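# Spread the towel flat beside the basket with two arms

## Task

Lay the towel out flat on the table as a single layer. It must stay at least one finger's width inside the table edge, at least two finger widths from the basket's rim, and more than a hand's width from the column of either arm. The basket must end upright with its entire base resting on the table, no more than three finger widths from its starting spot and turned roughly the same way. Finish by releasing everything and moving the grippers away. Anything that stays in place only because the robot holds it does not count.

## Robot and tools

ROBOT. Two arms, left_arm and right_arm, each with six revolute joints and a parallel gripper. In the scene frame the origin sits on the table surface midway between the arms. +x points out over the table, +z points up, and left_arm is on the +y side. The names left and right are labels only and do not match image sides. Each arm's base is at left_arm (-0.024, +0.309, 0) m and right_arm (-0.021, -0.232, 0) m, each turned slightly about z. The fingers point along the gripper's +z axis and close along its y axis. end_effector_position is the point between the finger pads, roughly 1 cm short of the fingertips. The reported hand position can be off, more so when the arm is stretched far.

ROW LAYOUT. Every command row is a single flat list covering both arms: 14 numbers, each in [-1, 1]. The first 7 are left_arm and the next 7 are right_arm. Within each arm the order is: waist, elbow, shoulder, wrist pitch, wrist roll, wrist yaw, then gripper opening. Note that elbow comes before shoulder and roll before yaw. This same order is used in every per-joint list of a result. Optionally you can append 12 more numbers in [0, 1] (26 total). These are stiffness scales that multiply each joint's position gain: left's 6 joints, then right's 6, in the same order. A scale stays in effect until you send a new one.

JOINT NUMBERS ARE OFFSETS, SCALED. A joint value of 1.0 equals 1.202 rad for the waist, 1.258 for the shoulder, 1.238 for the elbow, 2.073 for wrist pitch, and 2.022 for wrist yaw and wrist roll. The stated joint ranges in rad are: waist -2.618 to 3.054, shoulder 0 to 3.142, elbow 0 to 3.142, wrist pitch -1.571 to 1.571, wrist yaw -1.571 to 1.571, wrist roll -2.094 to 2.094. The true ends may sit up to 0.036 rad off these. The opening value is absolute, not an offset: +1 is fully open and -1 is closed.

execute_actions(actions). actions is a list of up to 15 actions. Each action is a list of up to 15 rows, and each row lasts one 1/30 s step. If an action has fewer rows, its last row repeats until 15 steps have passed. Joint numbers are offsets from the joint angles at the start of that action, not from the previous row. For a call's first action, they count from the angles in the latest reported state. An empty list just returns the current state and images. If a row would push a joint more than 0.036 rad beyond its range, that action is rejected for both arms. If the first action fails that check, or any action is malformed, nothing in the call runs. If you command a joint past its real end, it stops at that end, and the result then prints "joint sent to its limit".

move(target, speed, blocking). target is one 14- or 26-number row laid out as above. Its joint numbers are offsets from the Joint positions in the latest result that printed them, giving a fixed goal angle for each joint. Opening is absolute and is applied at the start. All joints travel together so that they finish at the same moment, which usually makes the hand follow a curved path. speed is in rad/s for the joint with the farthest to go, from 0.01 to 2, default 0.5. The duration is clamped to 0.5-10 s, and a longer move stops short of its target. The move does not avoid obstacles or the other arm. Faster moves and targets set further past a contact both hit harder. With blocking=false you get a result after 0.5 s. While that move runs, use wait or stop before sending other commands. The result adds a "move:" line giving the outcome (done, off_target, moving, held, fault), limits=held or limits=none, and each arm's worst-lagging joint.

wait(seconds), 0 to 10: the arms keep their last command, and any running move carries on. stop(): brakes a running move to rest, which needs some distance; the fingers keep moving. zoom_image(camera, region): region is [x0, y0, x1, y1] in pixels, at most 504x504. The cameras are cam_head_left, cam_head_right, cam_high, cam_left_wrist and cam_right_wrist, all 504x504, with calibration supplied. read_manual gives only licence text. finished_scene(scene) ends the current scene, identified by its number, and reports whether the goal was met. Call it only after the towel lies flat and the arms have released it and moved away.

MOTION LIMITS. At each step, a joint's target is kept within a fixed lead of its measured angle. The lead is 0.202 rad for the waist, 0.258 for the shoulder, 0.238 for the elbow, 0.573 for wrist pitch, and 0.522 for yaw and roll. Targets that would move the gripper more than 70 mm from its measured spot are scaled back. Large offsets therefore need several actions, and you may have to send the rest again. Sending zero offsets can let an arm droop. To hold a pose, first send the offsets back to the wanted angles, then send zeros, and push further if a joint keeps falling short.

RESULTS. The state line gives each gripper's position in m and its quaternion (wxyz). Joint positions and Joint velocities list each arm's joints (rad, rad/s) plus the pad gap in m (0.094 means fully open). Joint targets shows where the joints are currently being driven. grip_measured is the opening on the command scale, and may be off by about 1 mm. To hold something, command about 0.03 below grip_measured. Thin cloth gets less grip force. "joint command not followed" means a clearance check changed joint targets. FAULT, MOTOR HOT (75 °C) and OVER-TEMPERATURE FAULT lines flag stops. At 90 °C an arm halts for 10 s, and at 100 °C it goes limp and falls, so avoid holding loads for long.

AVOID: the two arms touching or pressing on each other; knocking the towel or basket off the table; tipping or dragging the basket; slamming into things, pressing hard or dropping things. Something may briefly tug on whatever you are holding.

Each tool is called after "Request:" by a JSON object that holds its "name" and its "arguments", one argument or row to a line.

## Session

Request:
{"name": "execute_actions", "arguments": {
  "actions": []
}}

Scene clock: 0.00 s.
left_arm: end_effector_position=(+0.3621, +0.2263, +0.2667) grip_measured=+1.000 end_effector_quat_wxyz=(+0.489, -0.310, +0.814, +0.040) | right_arm: end_effector_position=(+0.3751, +0.0213, +0.3006) grip_measured=+1.000 end_effector_quat_wxyz=(+0.630, -0.625, +0.430, -0.164)
Joint names: [waist, elbow, shoulder, wrist pitch, wrist roll, wrist yaw]
Joint positions: left_arm=[-0.48   1.343  1.464 -0.712 -0.949 -0.796  0.094] | right_arm=[ 0.651  1.011  1.413  0.246 -1.259 -0.232  0.094]
Joint velocities: left_arm=[ 0.002  0.007 -0.002  0.037 -0.051  0.022  0.   ] | right_arm=[-0.007 -0.007  0.002 -0.022 -0.051 -0.022  0.   ]
Motor temperatures (°C, as the motors report them): left_arm=[25 26 30 30 22 24] | right_arm=[21 26 26 27 25 23]
Joint targets: left_arm=[-0.480 1.354 1.453 -0.715 -0.948 -0.807] | right_arm=[0.651 1.025 1.401 0.253 -1.251 -0.234]
Joint stiffness scale: left_arm=[1. 1. 1. 1. 1. 1.] | right_arm=[1. 1. 1. 1. 1. 1.]
camera_calibration (this result's frames):
cam_left_wrist: T_world_to_cam=[[0.642956, -0.660528, 0.387699, -0.188375], [-0.580897, -0.750463, -0.315219, 0.486029], [0.499165, -0.022541, -0.866214, 0.169246], [0, 0, 0, 1]] pos_world=[0.318968, 0.244135, 0.372842]
cam_right_wrist: T_world_to_cam=[[0.427386, -0.284085, 0.858276, -0.414263], [-0.0546209, -0.955727, -0.289142, 0.145915], [0.902418, 0.0766955, -0.423981, -0.0831475], [0, 0, 0, 1]] pos_world=[0.260054, 0.028146, 0.362489]

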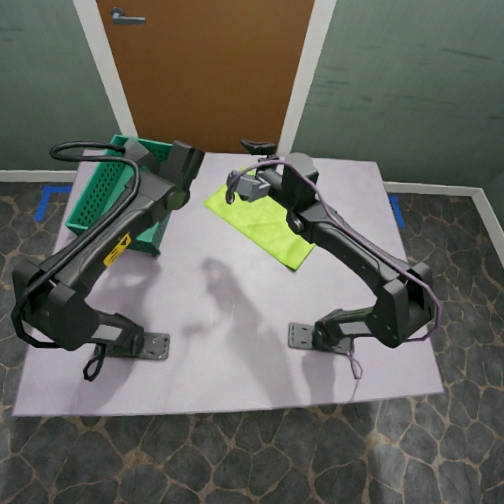

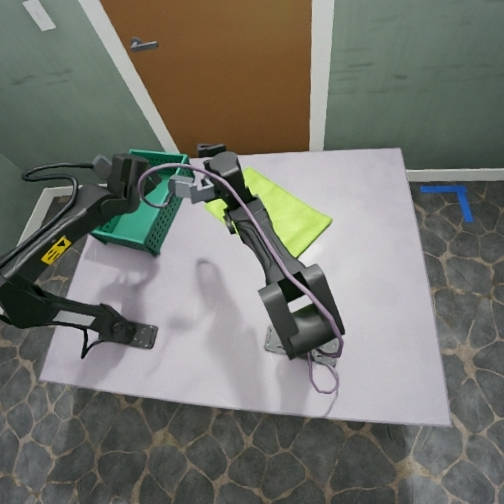

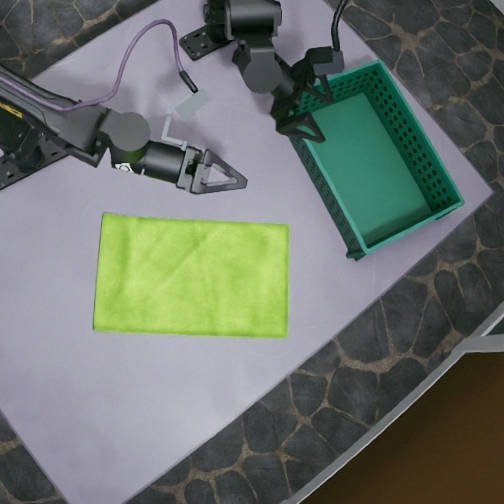

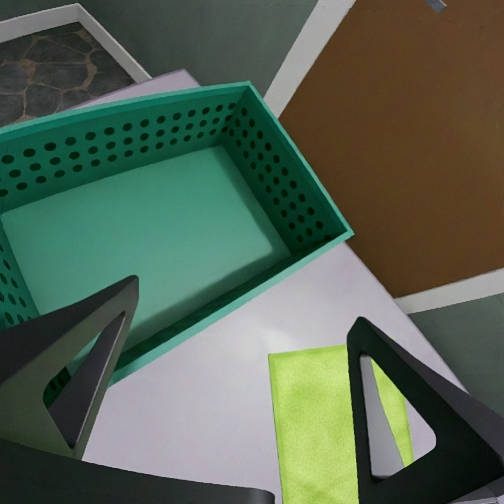

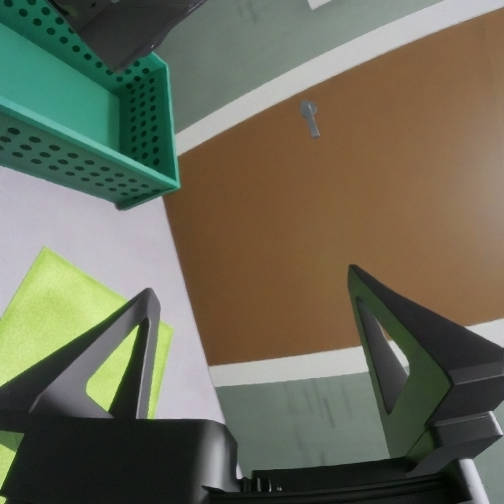

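Request:
{"name": "zoom_image", "arguments": {
  "camera": "cam_high",
  "region": [80, 195, 310, 355]
}}

Request:
{"name": "zoom_image", "arguments": {
  "camera": "cam_head_right",
  "region": [230, 150, 350, 270]
}}

Request:
{"name": "zoom_image", "arguments": {
  "camera": "cam_head_left",
  "region": [195, 170, 335, 290]
}}

Region (80, 195, 310, 355) of cam_high's 504x504 image, scaled by 2.191, with more detail than that image has; it fills the top 351 rows of this view, and the rest is white.

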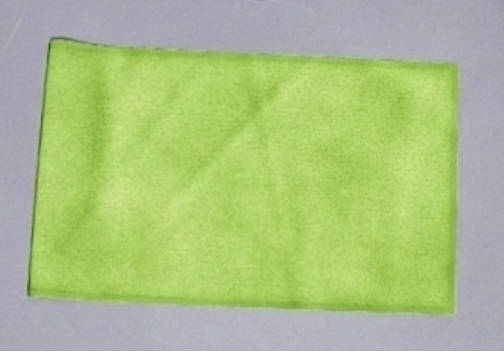

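Region (230, 150, 350, 270) of cam_head_right's 504x504 image, scaled by 4.200, with more detail than that image has.

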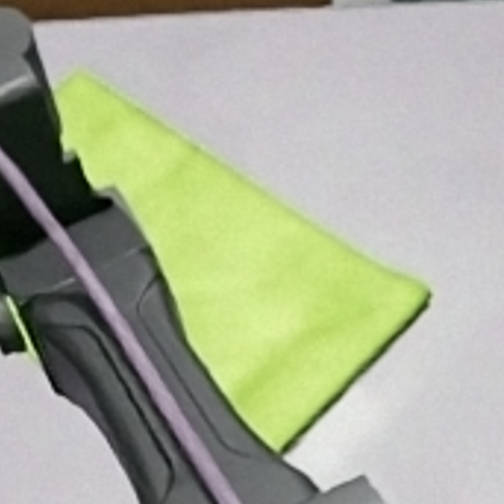

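Region (195, 170, 335, 290) of cam_head_left's 504x504 image, scaled by 3.600, with more detail than that image has; it fills the top 432 rows of this view, and the rest is white.

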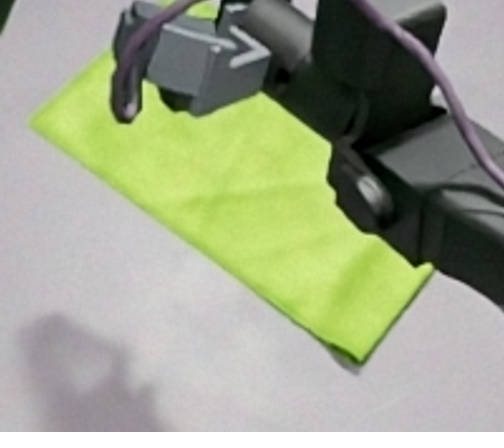

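Request:
{"name": "move", "arguments": {
  "target": [0.075, 0.858, 0.776, -0.294, 0.208, 0.346, -0.05, -0.10, 0.221, 0.228, -0.666, 0.381, 0.115, -0.05],
  "speed": 0.8
}}

Scene clock: 76.43 s.
left_arm: end_effector_position=(+0.4484, +0.0942, +0.0825) grip_measured=-0.047 end_effector_quat_wxyz=(+0.105, -0.042, +0.994, -0.000) | right_arm: end_effector_position=(+0.2579, -0.1213, +0.0802) grip_measured=-0.048 end_effector_quat_wxyz=(+0.000, -0.421, +0.907, +0.002)
Joint names: [waist, elbow, shoulder, wrist pitch, wrist roll, wrist yaw]
Joint positions: left_arm=[-0.401  2.372  2.454 -1.304 -0.539 -0.101  0.045] | right_arm=[ 0.543  1.251  1.698 -1.124 -0.498 -0.004  0.045]
Joint velocities: left_arm=[-0.017  0.017  0.002 -0.022 -0.022  0.022 -0.   ] | right_arm=[-0.007  0.002 -0.007  0.095  0.066 -0.022  0.001]
Motor temperatures (°C, as the motors report them): left_arm=[25 28 30 32 22 24] | right_arm=[21 28 27 34 25 23]
Joint targets: left_arm=[-0.390 2.405 2.440 -1.322 -0.529 -0.097] | right_arm=[0.531 1.285 1.700 -1.134 -0.489 0.001]
Joint stiffness scale: left_arm=[1. 1. 1. 1. 1. 1.] | right_arm=[1. 1. 1. 1. 1. 1.]
move: off_target (left_arm, right_arm); limits=none; left_arm: farthest joint: the elbow, 0.033 radians from its target (1.063 radians at the start); right_arm: farthest joint: the elbow, 0.033 radians from its target (0.274 radians at the start)
camera_calibration (this result's frames):
cam_left_wrist: T_world_to_cam=[[0.308378, -0.951253, 0.00458443, -0.0506873], [-0.878585, -0.282966, 0.384732, 0.410616], [-0.364681, -0.122671, -0.923017, 0.36512], [0, 0, 0, 1]] pos_world=[0.509544, 0.112763, 0.179267]
cam_right_wrist: T_world_to_cam=[[0.643853, -0.765092, -0.00936365, -0.260029], [-0.600136, -0.512553, 0.614106, 0.0615425], [-0.474647, -0.389775, -0.789168, 0.268014], [0, 0, 0, 1]] pos_world=[0.331566, -0.062937, 0.171279]

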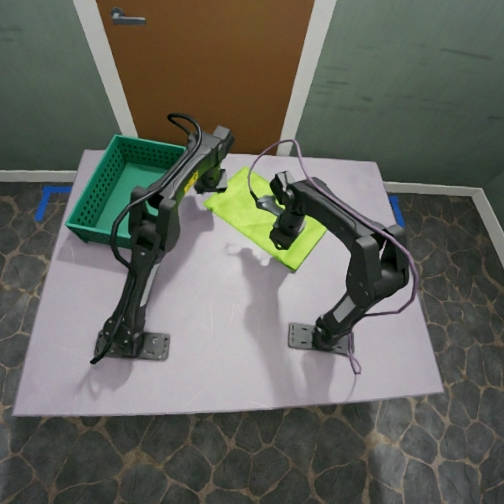

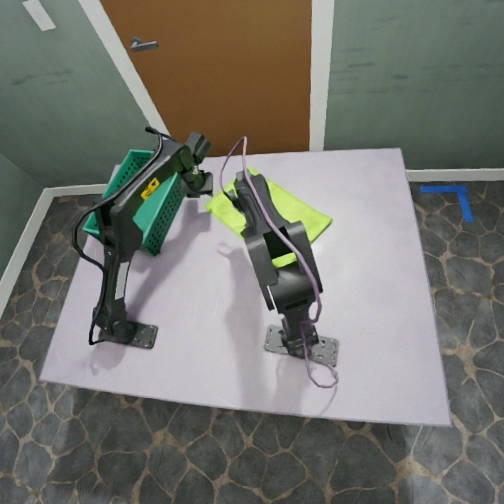

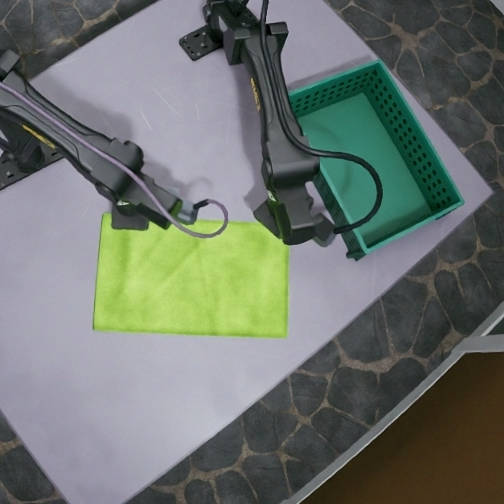

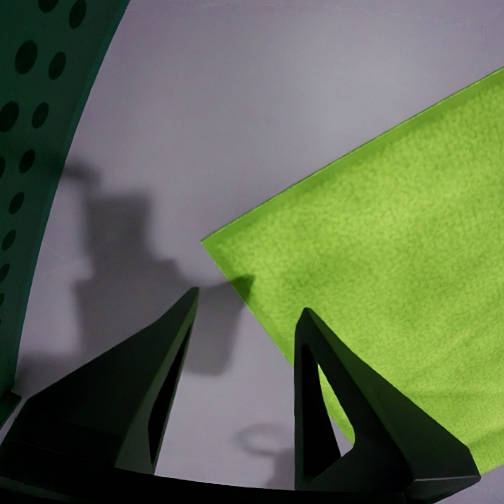

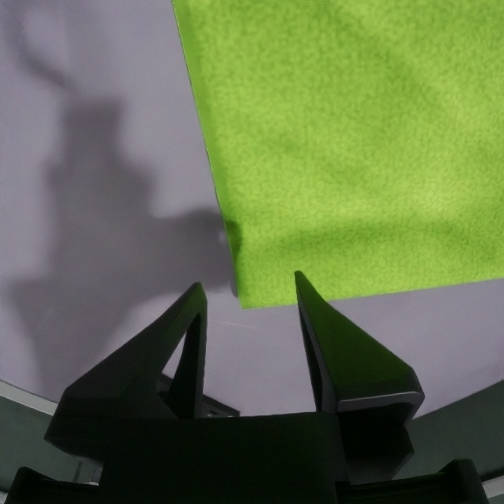

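Request:
{"name": "execute_actions", "arguments": {
  "actions": []
}}

Scene clock: 113.13 s.
left_arm: end_effector_position=(+0.4483, +0.0942, +0.0825) grip_measured=-0.047 end_effector_quat_wxyz=(+0.105, -0.042, +0.994, -0.000) | right_arm: end_effector_position=(+0.2578, -0.1213, +0.0802) grip_measured=-0.048 end_effector_quat_wxyz=(-0.000, -0.421, +0.907, +0.002)
Joint names: [waist, elbow, shoulder, wrist pitch, wrist roll, wrist yaw]
Joint positions: left_arm=[-0.401  2.372  2.454 -1.304 -0.539 -0.101  0.045] | right_arm=[ 0.543  1.251  1.698 -1.124 -0.497 -0.004  0.045]
Joint velocities: left_arm=[-0.012 -0.002  0.007  0.037 -0.081 -0.051 -0.   ] | right_arm=[-0.002 -0.012  0.022 -0.022  0.051 -0.066  0.   ]
Motor temperatures (°C, as the motors report them): left_arm=[25 28 34 31 22 24] | right_arm=[22 28 27 30 25 23]
Joint targets: left_arm=[-0.390 2.405 2.440 -1.322 -0.529 -0.097] | right_arm=[0.531 1.285 1.700 -1.134 -0.489 0.001]
Joint stiffness scale: left_arm=[1. 1. 1. 1. 1. 1.] | right_arm=[1. 1. 1. 1. 1. 1.]
camera_calibration (this result's frames):
cam_left_wrist: T_world_to_cam=[[0.308313, -0.951274, 0.00458403, -0.0506403], [-0.878409, -0.282841, 0.385226, 0.41039], [-0.365159, -0.122797, -0.922811, 0.365264], [0, 0, 0, 1]] pos_world=[0.509482, 0.112756, 0.179209]
cam_right_wrist: T_world_to_cam=[[0.643558, -0.765339, -0.00948696, -0.259942], [-0.600112, -0.512238, 0.614392, 0.0614809], [-0.475077, -0.389703, -0.788944, 0.26806], [0, 0, 0, 1]] pos_world=[0.331532, -0.0629869, 0.171245]

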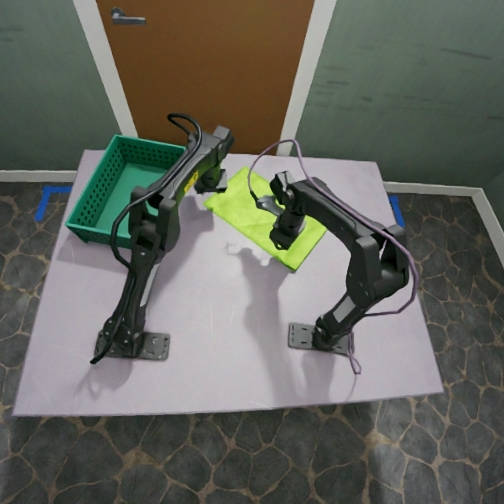

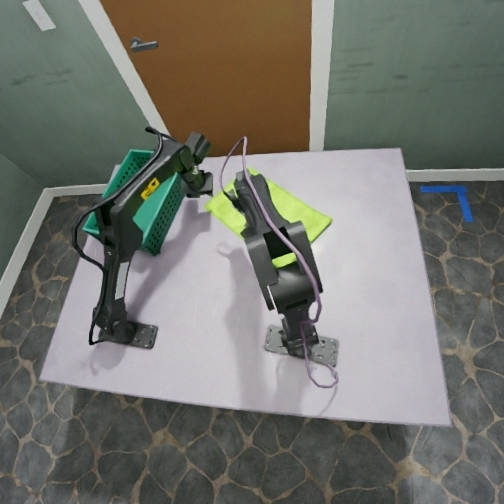

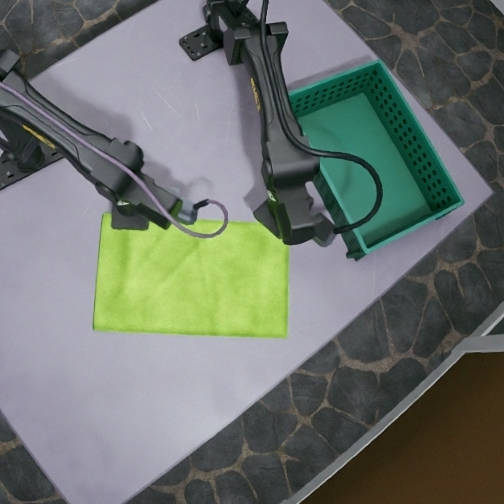

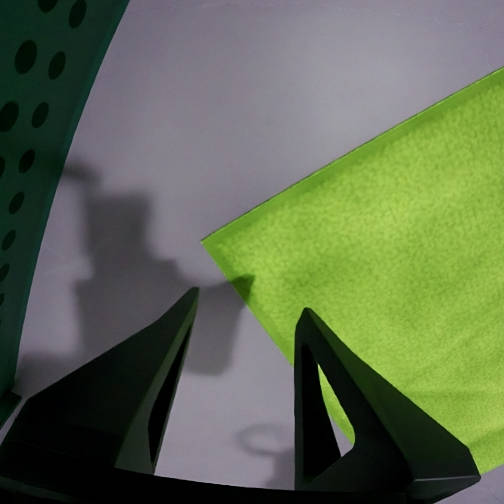

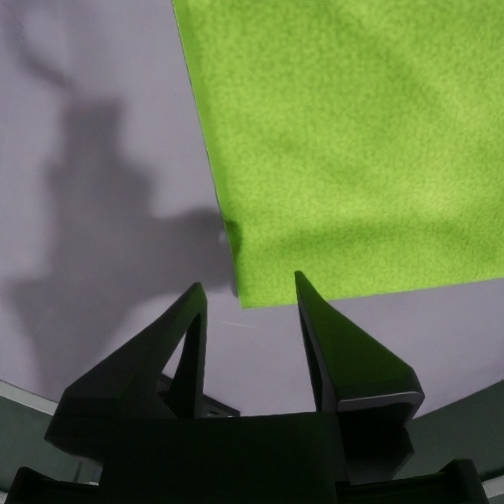

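Request:
{"name": "move", "arguments": {
  "target": [-0.026,-0.089,0.002,0.074,0,0,-0.05,-0.042,-0.081,0.064,0.099,-0.015,0,-0.05],
  "speed": 0.3
}}

Scene clock: 176.10 s.
left_arm: end_effector_position=(+0.4526, +0.0791, +0.0553) grip_measured=-0.047 end_effector_quat_wxyz=(+0.116, -0.032, +0.993, -0.008) | right_arm: end_effector_position=(+0.2720, -0.1286, +0.0346) grip_measured=-0.048 end_effector_quat_wxyz=(+0.005, -0.413, +0.911, +0.002)
Joint names: [waist, elbow, shoulder, wrist pitch, wrist roll, wrist yaw]
Joint positions: left_arm=[-0.423  2.273  2.462 -1.172 -0.539 -0.101  0.045] | right_arm=[ 0.504  1.158  1.78  -0.941 -0.52  -0.004  0.045]
Joint velocities: left_arm=[-0.007 -0.007  0.002  0.022 -0.051  0.022 -0.001] | right_arm=[-0.007  0.007 -0.007  0.037 -0.007 -0.007  0.001]
Motor temperatures (°C, as the motors report them): left_arm=[25 28 35 30 22 24] | right_arm=[22 28 27 28 25 23]
Joint targets: left_arm=[-0.432 2.262 2.457 -1.151 -0.539 -0.101] | right_arm=[0.492 1.151 1.779 -0.919 -0.528 -0.004]
Joint stiffness scale: left_arm=[1. 1. 1. 1. 1. 1.] | right_arm=[1. 1. 1. 1. 1. 1.]
move: off_target (left_arm, right_arm); limits=none; left_arm: farthest joint: the wrist pitch, 0.021 radians from its target (0.154 radians at the start); right_arm: farthest joint: the wrist pitch, 0.022 radians from its target (0.205 radians at the start)
camera_calibration (this result's frames):
cam_left_wrist: T_world_to_cam=[[0.287251, -0.957591, 0.0225108, -0.05709], [-0.892866, -0.259179, 0.368262, 0.425982], [-0.34681, -0.125883, -0.929449, 0.332285], [0, 0, 0, 1]] pos_world=[0.511984, 0.0975655, 0.153254]
cam_right_wrist: T_world_to_cam=[[0.630987, -0.775768, -0.00632825, -0.273132], [-0.613768, -0.504176, 0.607533, 0.0992261], [-0.474495, -0.379461, -0.79427, 0.237275], [0, 0, 0, 1]] pos_world=[0.34583, -0.0718226, 0.126449]

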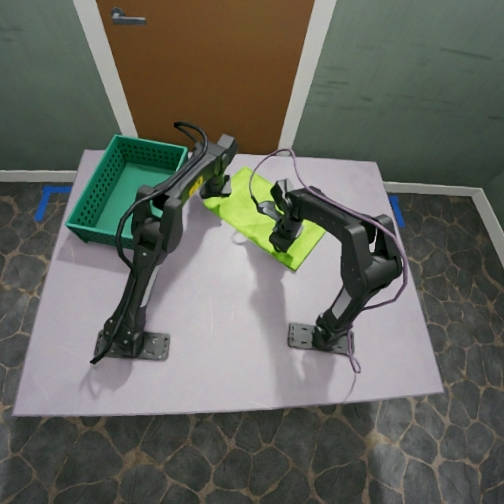

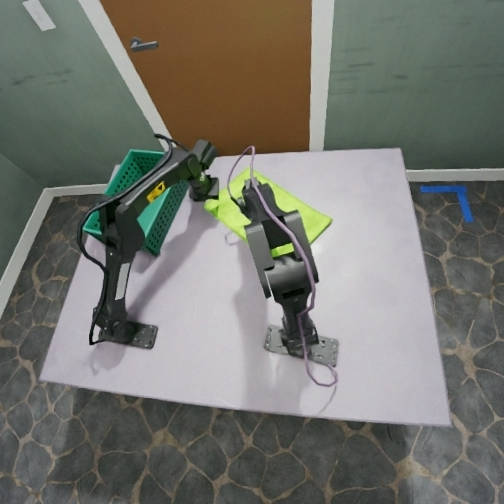

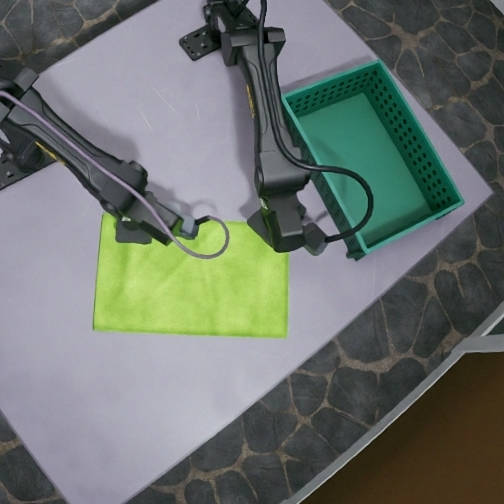

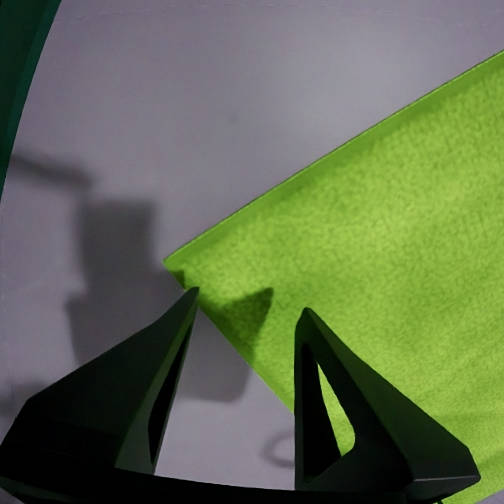

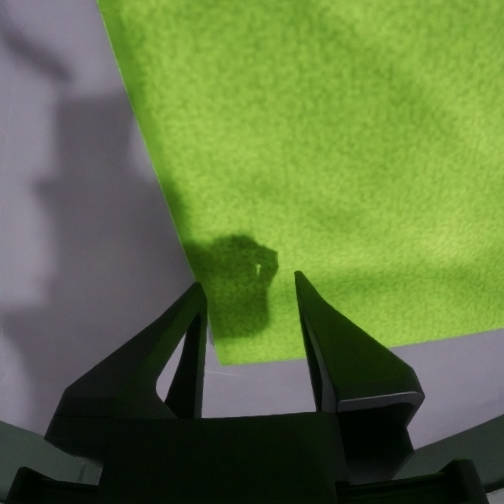

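Request:
{"name": "move", "arguments": {
  "target": [-0.005,-0.133,0.008,0.077,0,0,-0.05,-0.005,-0.064,0.043,0.063,0,0,-0.05],
  "speed": 0.15
}}

Scene clock: 183.30 s.
left_arm: end_effector_position=(+0.4474, +0.0819, +0.0218) grip_measured=-0.047 end_effector_quat_wxyz=(+0.107, -0.031, +0.994, -0.003) | right_arm: end_effector_position=(+0.2680, -0.1300, +0.0109) grip_measured=-0.048 end_effector_quat_wxyz=(-0.004, -0.413, +0.911, +0.002)
Joint names: [waist, elbow, shoulder, wrist pitch, wrist roll, wrist yaw]
Joint positions: left_arm=[-0.423  2.14   2.46  -1.062 -0.539 -0.101  0.045] | right_arm=[ 0.504  1.103  1.818 -0.864 -0.52  -0.004  0.045]
Joint velocities: left_arm=[ 0.007 -0.007 -0.012 -0.007 -0.022 -0.081 -0.001] | right_arm=[ 0.002 -0.007 -0.027  0.022 -0.022  0.022 -0.   ]
Motor temperatures (°C, as the motors report them): left_arm=[25 28 35 30 22 24] | right_arm=[22 28 27 28 25 23]
Joint targets: left_arm=[-0.429 2.108 2.472 -1.012 -0.539 -0.101] | right_arm=[0.498 1.079 1.834 -0.810 -0.519 -0.004]
Joint stiffness scale: left_arm=[1. 1. 1. 1. 1. 1.] | right_arm=[1. 1. 1. 1. 1. 1.]
move: off_target (left_arm, right_arm); limits=none; left_arm: farthest joint: the wrist pitch, 0.050 radians from its target (0.159 radians at the start); right_arm: farthest joint: the wrist pitch, 0.054 radians from its target (0.130 radians at the start)
camera_calibration (this result's frames):
cam_left_wrist: T_world_to_cam=[[0.287532, -0.957739, 0.00779534, -0.0520068], [-0.885904, -0.262855, 0.382206, 0.431277], [-0.364005, -0.116803, -0.924044, 0.306508], [0, 0, 0, 1]] pos_world=[0.508594, 0.0993554, 0.118795]
cam_right_wrist: T_world_to_cam=[[0.630836, -0.77582, -0.0122154, -0.271764], [-0.603807, -0.500734, 0.620227, 0.108203], [-0.487302, -0.383886, -0.784327, 0.2188], [0, 0, 0, 1]] pos_world=[0.343394, -0.0726644, 0.10118]

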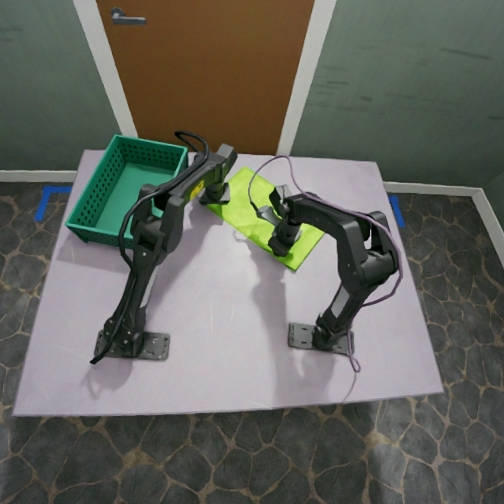

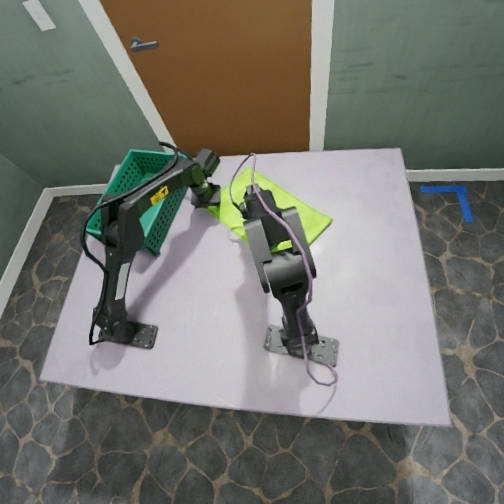

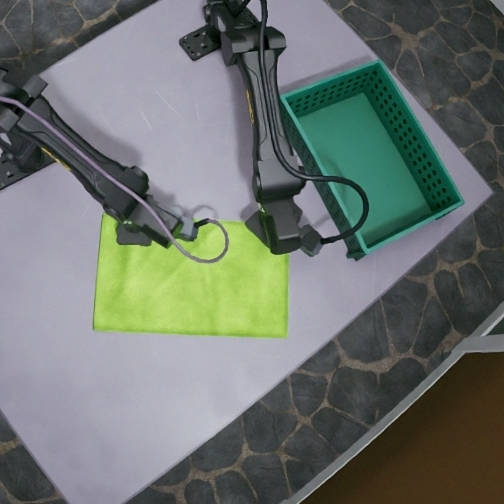

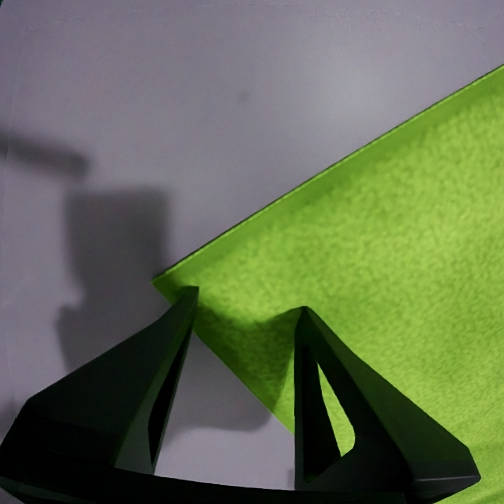

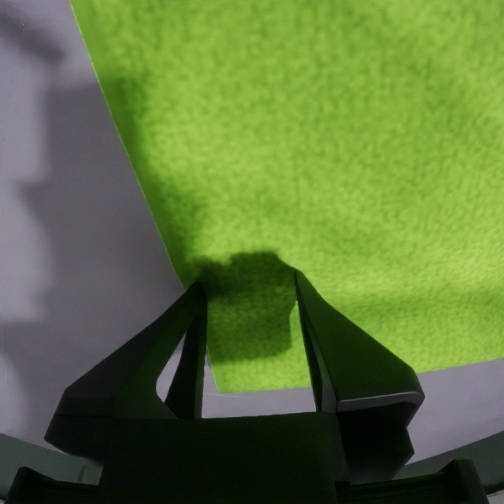

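Request:
{"name": "execute_actions", "arguments": {
  "actions": [
    [[0,-0.026,0.01,0.015,0,0,-0.08,0,-0.02,0.013,0.015,0,0,-0.08],[0,-0.026,0.01,0.015,0,0,-0.11,0,-0.02,0.013,0.015,0,0,-0.11],[0,-0.026,0.01,0.015,0,0,-0.14,0,-0.02,0.013,0.015,0,0,-0.14],[0,-0.026,0.01,0.015,0,0,-0.17,0,-0.02,0.013,0.015,0,0,-0.17],[0,-0.026,0.01,0.015,0,0,-0.20,0,-0.02,0.013,0.015,0,0,-0.20],[0,-0.026,0.01,0.015,0,0,-0.23,0,-0.02,0.013,0.015,0,0,-0.23],[0,-0.026,0.01,0.015,0,0,-0.26,0,-0.02,0.013,0.015,0,0,-0.26],[0,-0.026,0.01,0.015,0,0,-0.29,0,-0.02,0.013,0.015,0,0,-0.29],[0,-0.026,0.01,0.015,0,0,-0.32,0,-0.02,0.013,0.015,0,0,-0.32],[0,-0.026,0.01,0.015,0,0,-0.35,0,-0.02,0.013,0.015,0,0,-0.35],[0,-0.026,0.01,0.015,0,0,-0.38,0,-0.02,0.013,0.015,0,0,-0.38],[0,-0.026,0.01,0.015,0,0,-0.41,0,-0.02,0.013,0.015,0,0,-0.41],[0,-0.026,0.01,0.015,0,0,-0.44,0,-0.02,0.013,0.015,0,0,-0.44],[0,-0.026,0.01,0.015,0,0,-0.48,0,-0.02,0.013,0.015,0,0,-0.48],[0,-0.026,0.01,0.015,0,0,-0.52,0,-0.02,0.013,0.015,0,0,-0.52]],
    [[0,-0.026,0.01,0.015,0,0,-0.56,0,-0.02,0.013,0.015,0,0,-0.56],[0,-0.026,0.01,0.015,0,0,-0.60,0,-0.02,0.013,0.015,0,0,-0.60],[0,-0.026,0.01,0.015,0,0,-0.64,0,-0.02,0.013,0.015,0,0,-0.64],[0,-0.026,0.01,0.015,0,0,-0.68,0,-0.02,0.013,0.015,0,0,-0.68],[0,-0.026,0.01,0.015,0,0,-0.72,0,-0.02,0.013,0.015,0,0,-0.72],[0,-0.026,0.01,0.015,0,0,-0.76,0,-0.02,0.013,0.015,0,0,-0.76],[0,-0.026,0.01,0.015,0,0,-0.80,0,-0.02,0.013,0.015,0,0,-0.80],[0,-0.026,0.01,0.015,0,0,-0.84,0,-0.02,0.013,0.015,0,0,-0.84],[0,-0.026,0.01,0.015,0,0,-0.88,0,-0.02,0.013,0.015,0,0,-0.88],[0,-0.026,0.01,0.015,0,0,-0.92,0,-0.02,0.013,0.015,0,0,-0.92],[0,-0.026,0.01,0.015,0,0,-0.96,0,-0.02,0.013,0.015,0,0,-0.96],[0,-0.026,0.01,0.015,0,0,-1,0,-0.02,0.013,0.015,0,0,-1]]
  ]
}}

Scene clock: 204.43 s.
left_arm: end_effector_position=(+0.4537, +0.0786, +0.0233) grip_measured=-0.982 end_effector_quat_wxyz=(+0.119, -0.032, +0.992, -0.010) | right_arm: end_effector_position=(+0.2694, -0.1299, +0.0108) grip_measured=-0.971 end_effector_quat_wxyz=(-0.001, -0.413, +0.911, +0.001)
Joint names: [waist, elbow, shoulder, wrist pitch, wrist roll, wrist yaw]
Joint positions: left_arm=[-0.423  2.14   2.46  -1.033 -0.539 -0.101  0.001] | right_arm=[ 0.504  1.103  1.818 -0.859 -0.52  -0.002  0.001]
Joint velocities: left_arm=[-0.007  0.007 -0.007  0.007 -0.007  0.022 -0.001] | right_arm=[ 0.002  0.007 -0.002  0.022 -0.051 -0.007  0.001]
Motor temperatures (°C, as the motors report them): left_arm=[25 27 34 31 22 24] | right_arm=[21 27 27 29 25 23]
Joint targets: left_arm=[-0.423 2.108 2.472 -1.016 -0.539 -0.101] | right_arm=[0.504 1.079 1.835 -0.833 -0.520 -0.004]
Joint stiffness scale: left_arm=[1. 1. 1. 1. 1. 1.] | right_arm=[1. 1. 1. 1. 1. 1.]
camera_calibration (this result's frames):
cam_left_wrist: T_world_to_cam=[[0.287062, -0.957491, 0.0283945, -0.057304], [-0.895578, -0.257746, 0.362639, 0.439869], [-0.339905, -0.129529, -0.931497, 0.300007], [0, 0, 0, 1]] pos_world=[0.512361, 0.0973663, 0.121569]
cam_right_wrist: T_world_to_cam=[[0.630906, -0.775816, -0.00823423, -0.272664], [-0.607385, -0.500483, 0.616928, 0.110104], [-0.482743, -0.384222, -0.786977, 0.218244], [0, 0, 0, 1]] pos_world=[0.344257, -0.0725774, 0.101582]

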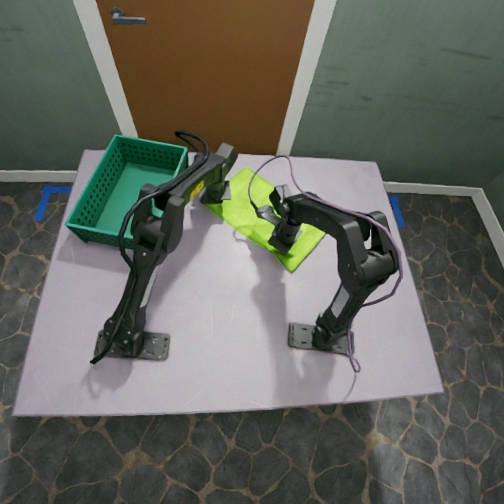

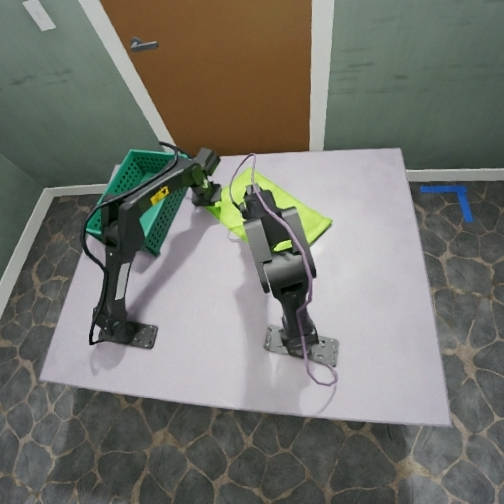

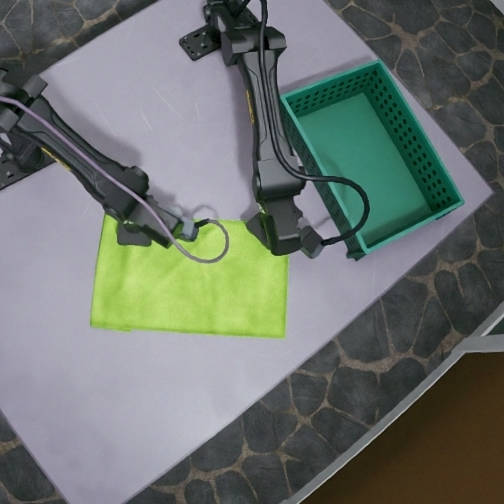

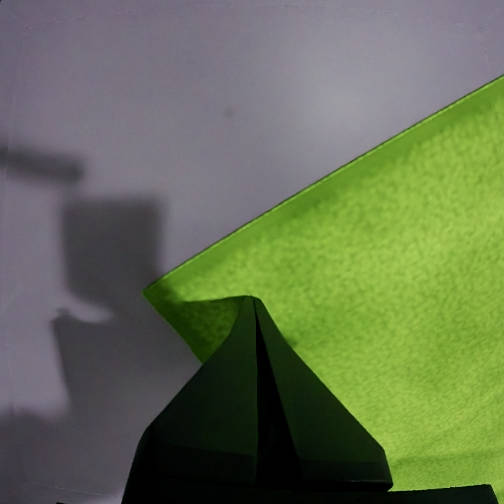

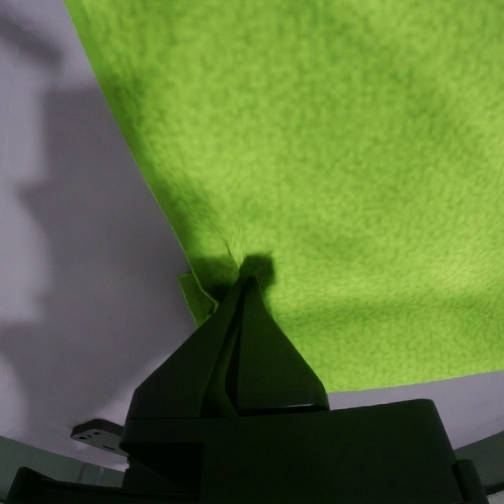

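Request:
{"name": "zoom_image", "arguments": {
  "camera": "cam_right_wrist",
  "region": [150,200,350,400]
}}

Request:
{"name": "zoom_image", "arguments": {
  "camera": "cam_high",
  "region": [70,190,230,350]
}}

Region (150, 200, 350, 400) of cam_right_wrist's 504x504 image, scaled by 2.520, with more detail than that image has.

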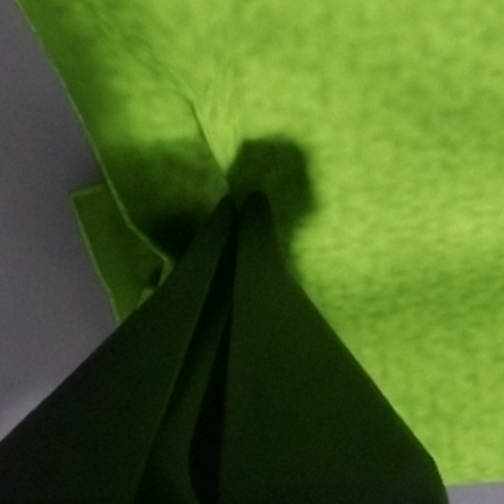

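Region (70, 190, 230, 350) of cam_high's 504x504 image, scaled by 3.150, with more detail than that image has.

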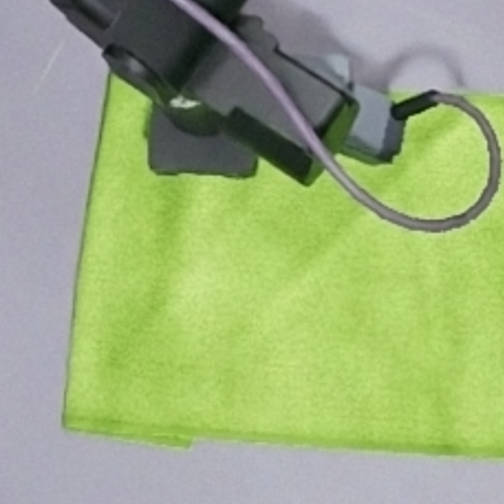

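Request:
{"name": "execute_actions", "arguments": {
  "actions": [
    [[0,0.02,0,-0.01,0,0,-1,0,-0.02,0.013,0.01,0,0,-1],[0,0.04,0,-0.02,0,0,-1,0,-0.02,0.013,0.01,0,0,-1],[0,0.06,0,-0.03,0,0,-1,0,-0.02,0.013,0.01,0,0,-1],[0,0.07,-0.01,-0.04,0,0,-1,0,-0.02,0.013,0.01,0,0,-1]],
    [[0,0.025,0,0,0,0,-0.7,0,-0.02,0.013,0.01,0,0,-1],[0,0.025,0,0,0,0,-0.5,0,-0.02,0.013,0.01,0,0,-1],[0,0.025,0,0,0,0,-0.3,0,-0.02,0.013,0.01,0,0,-1],[0,0.025,0,0,0,0,-0.05,0,-0.02,0.013,0.01,0,0,-1]]
  ]
}}

Scene clock: 221.30 s.
left_arm: end_effector_position=(+0.4531, +0.0789, +0.0348) grip_measured=-0.053 end_effector_quat_wxyz=(+0.115, -0.032, +0.993, -0.008) | right_arm: end_effector_position=(+0.2694, -0.1299, +0.0108) grip_measured=-0.971 end_effector_quat_wxyz=(-0.001, -0.413, +0.911, +0.001)
Joint names: [waist, elbow, shoulder, wrist pitch, wrist roll, wrist yaw]
Joint positions: left_arm=[-0.423  2.197  2.465 -1.094 -0.539 -0.101  0.044] | right_arm=[ 0.504  1.103  1.818 -0.859 -0.52  -0.002  0.001]
Joint velocities: left_arm=[-0.002 -0.012  0.007 -0.007  0.007 -0.022  0.   ] | right_arm=[ 0.007 -0.002 -0.002 -0.066 -0.022  0.037  0.   ]
Motor temperatures (°C, as the motors report them): left_arm=[25 27 34 30 22 24] | right_arm=[21 27 27 28 25 23]
Joint targets: left_arm=[-0.423 2.228 2.465 -1.094 -0.539 -0.101] | right_arm=[0.504 1.079 1.835 -0.838 -0.520 -0.002]
Joint stiffness scale: left_arm=[1. 1. 1. 1. 1. 1.] | right_arm=[1. 1. 1. 1. 1. 1.]
camera_calibration (this result's frames):
cam_left_wrist: T_world_to_cam=[[0.287266, -0.957599, 0.0219758, -0.0570477], [-0.892617, -0.25931, 0.368772, 0.433846], [-0.347437, -0.125552, -0.92926, 0.31358], [0, 0, 0, 1]] pos_world=[0.512596, 0.0972422, 0.13266]
cam_right_wrist: T_world_to_cam=[[0.630906, -0.775816, -0.00823423, -0.272664], [-0.607385, -0.500483, 0.616928, 0.110104], [-0.482743, -0.384222, -0.786977, 0.218244], [0, 0, 0, 1]] pos_world=[0.344257, -0.0725774, 0.101582]

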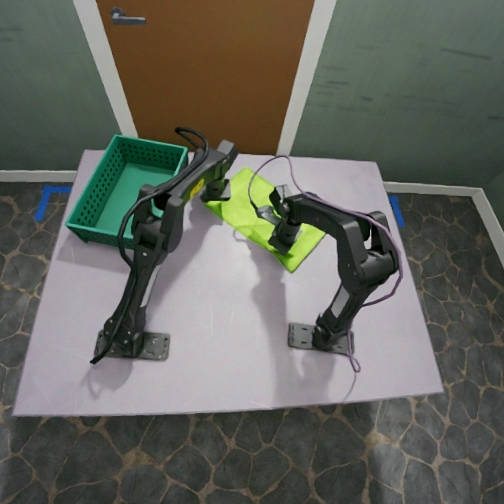

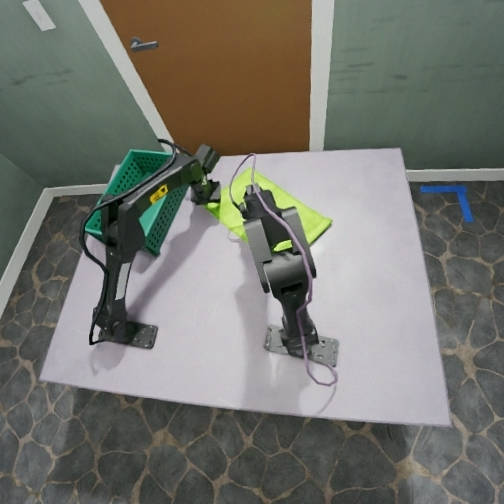

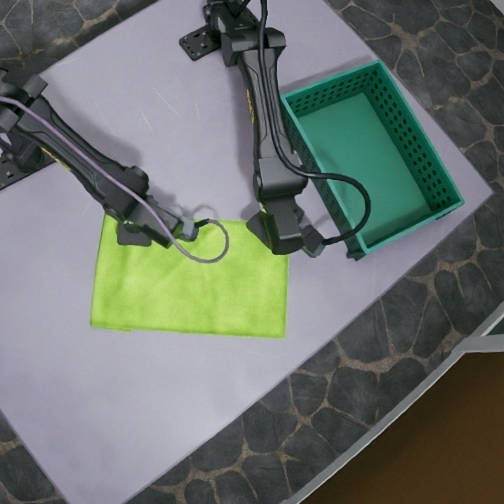

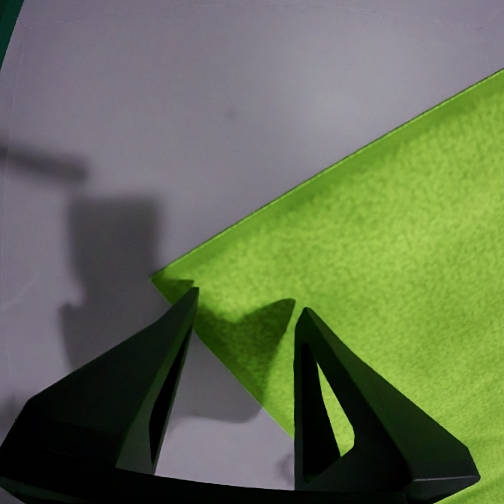

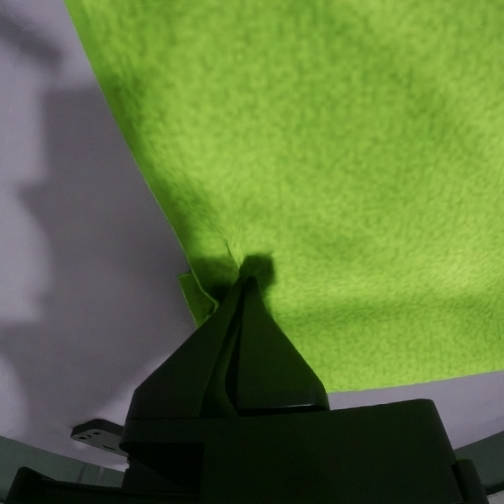

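Request:
{"name": "move", "arguments": {
  "target": [0,-0.01,0.065,0,0,0,-0.05,0,-0.02,0.013,0.01,0,0,-1],
  "speed": 0.08
}}

Scene clock: 227.70 s.
left_arm: end_effector_position=(+0.4513, +0.0798, +0.0215) grip_measured=-0.053 end_effector_quat_wxyz=(+0.105, -0.031, +0.994, -0.001) | right_arm: end_effector_position=(+0.2694, -0.1299, +0.0108) grip_measured=-0.971 end_effector_quat_wxyz=(-0.001, -0.413, +0.911, +0.001)
Joint names: [waist, elbow, shoulder, wrist pitch, wrist roll, wrist yaw]
Joint positions: left_arm=[-0.423  2.197  2.491 -1.093 -0.539 -0.101  0.044] | right_arm=[ 0.504  1.103  1.818 -0.859 -0.52  -0.002  0.001]
Joint velocities: left_arm=[-0.002 -0.007  0.007  0.037  0.051 -0.051 -0.001] | right_arm=[ 0.002 -0.012 -0.007 -0.022  0.007 -0.051 -0.   ]
Motor temperatures (°C, as the motors report them): left_arm=[25 27 34 30 22 24] | right_arm=[21 27 27 28 25 23]
Joint targets: left_arm=[-0.423 2.185 2.547 -1.094 -0.539 -0.101] | right_arm=[0.504 1.079 1.835 -0.838 -0.520 -0.002]
Joint stiffness scale: left_arm=[1. 1. 1. 1. 1. 1.] | right_arm=[1. 1. 1. 1. 1. 1.]
move: off_target (left_arm, right_arm); limits=none; left_arm: farthest joint: the shoulder, 0.055 radians from its target (0.082 radians at the start); right_arm: farthest joint: the elbow, 0.025 radians from its target (0.025 radians at the start)
camera_calibration (this result's frames):
cam_left_wrist: T_world_to_cam=[[0.287559, -0.957753, 0.00431641, -0.055017], [-0.884221, -0.263744, 0.385477, 0.433556], [-0.368054, -0.114664, -0.922707, 0.308969], [0, 0, 0, 1]] pos_world=[0.512897, 0.0970829, 0.1182]
cam_right_wrist: T_world_to_cam=[[0.630906, -0.775816, -0.00823423, -0.272664], [-0.607385, -0.500483, 0.616928, 0.110104], [-0.482743, -0.384222, -0.786977, 0.218244], [0, 0, 0, 1]] pos_world=[0.344257, -0.0725774, 0.101582]

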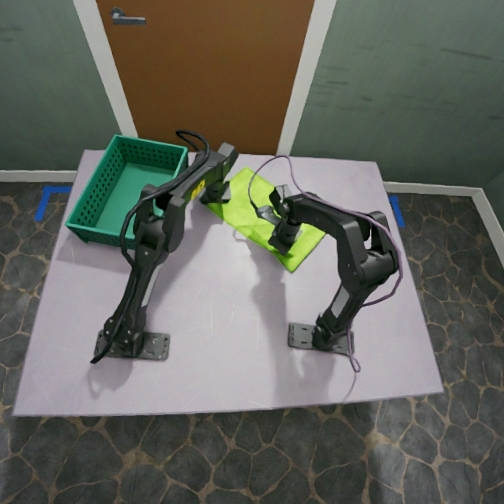

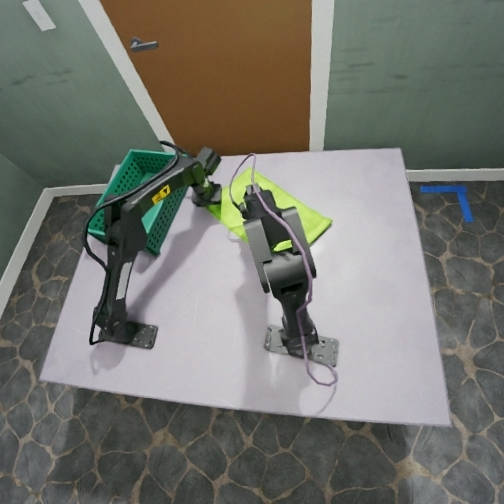

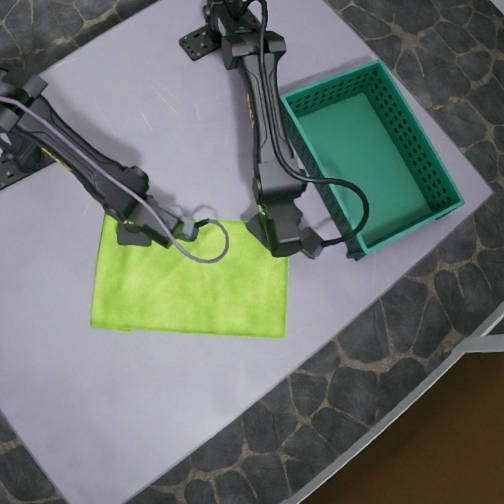

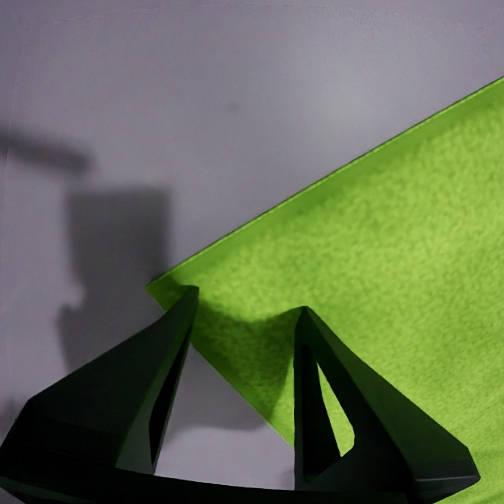

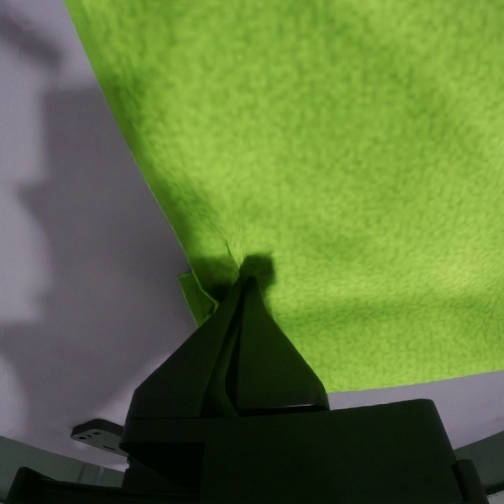

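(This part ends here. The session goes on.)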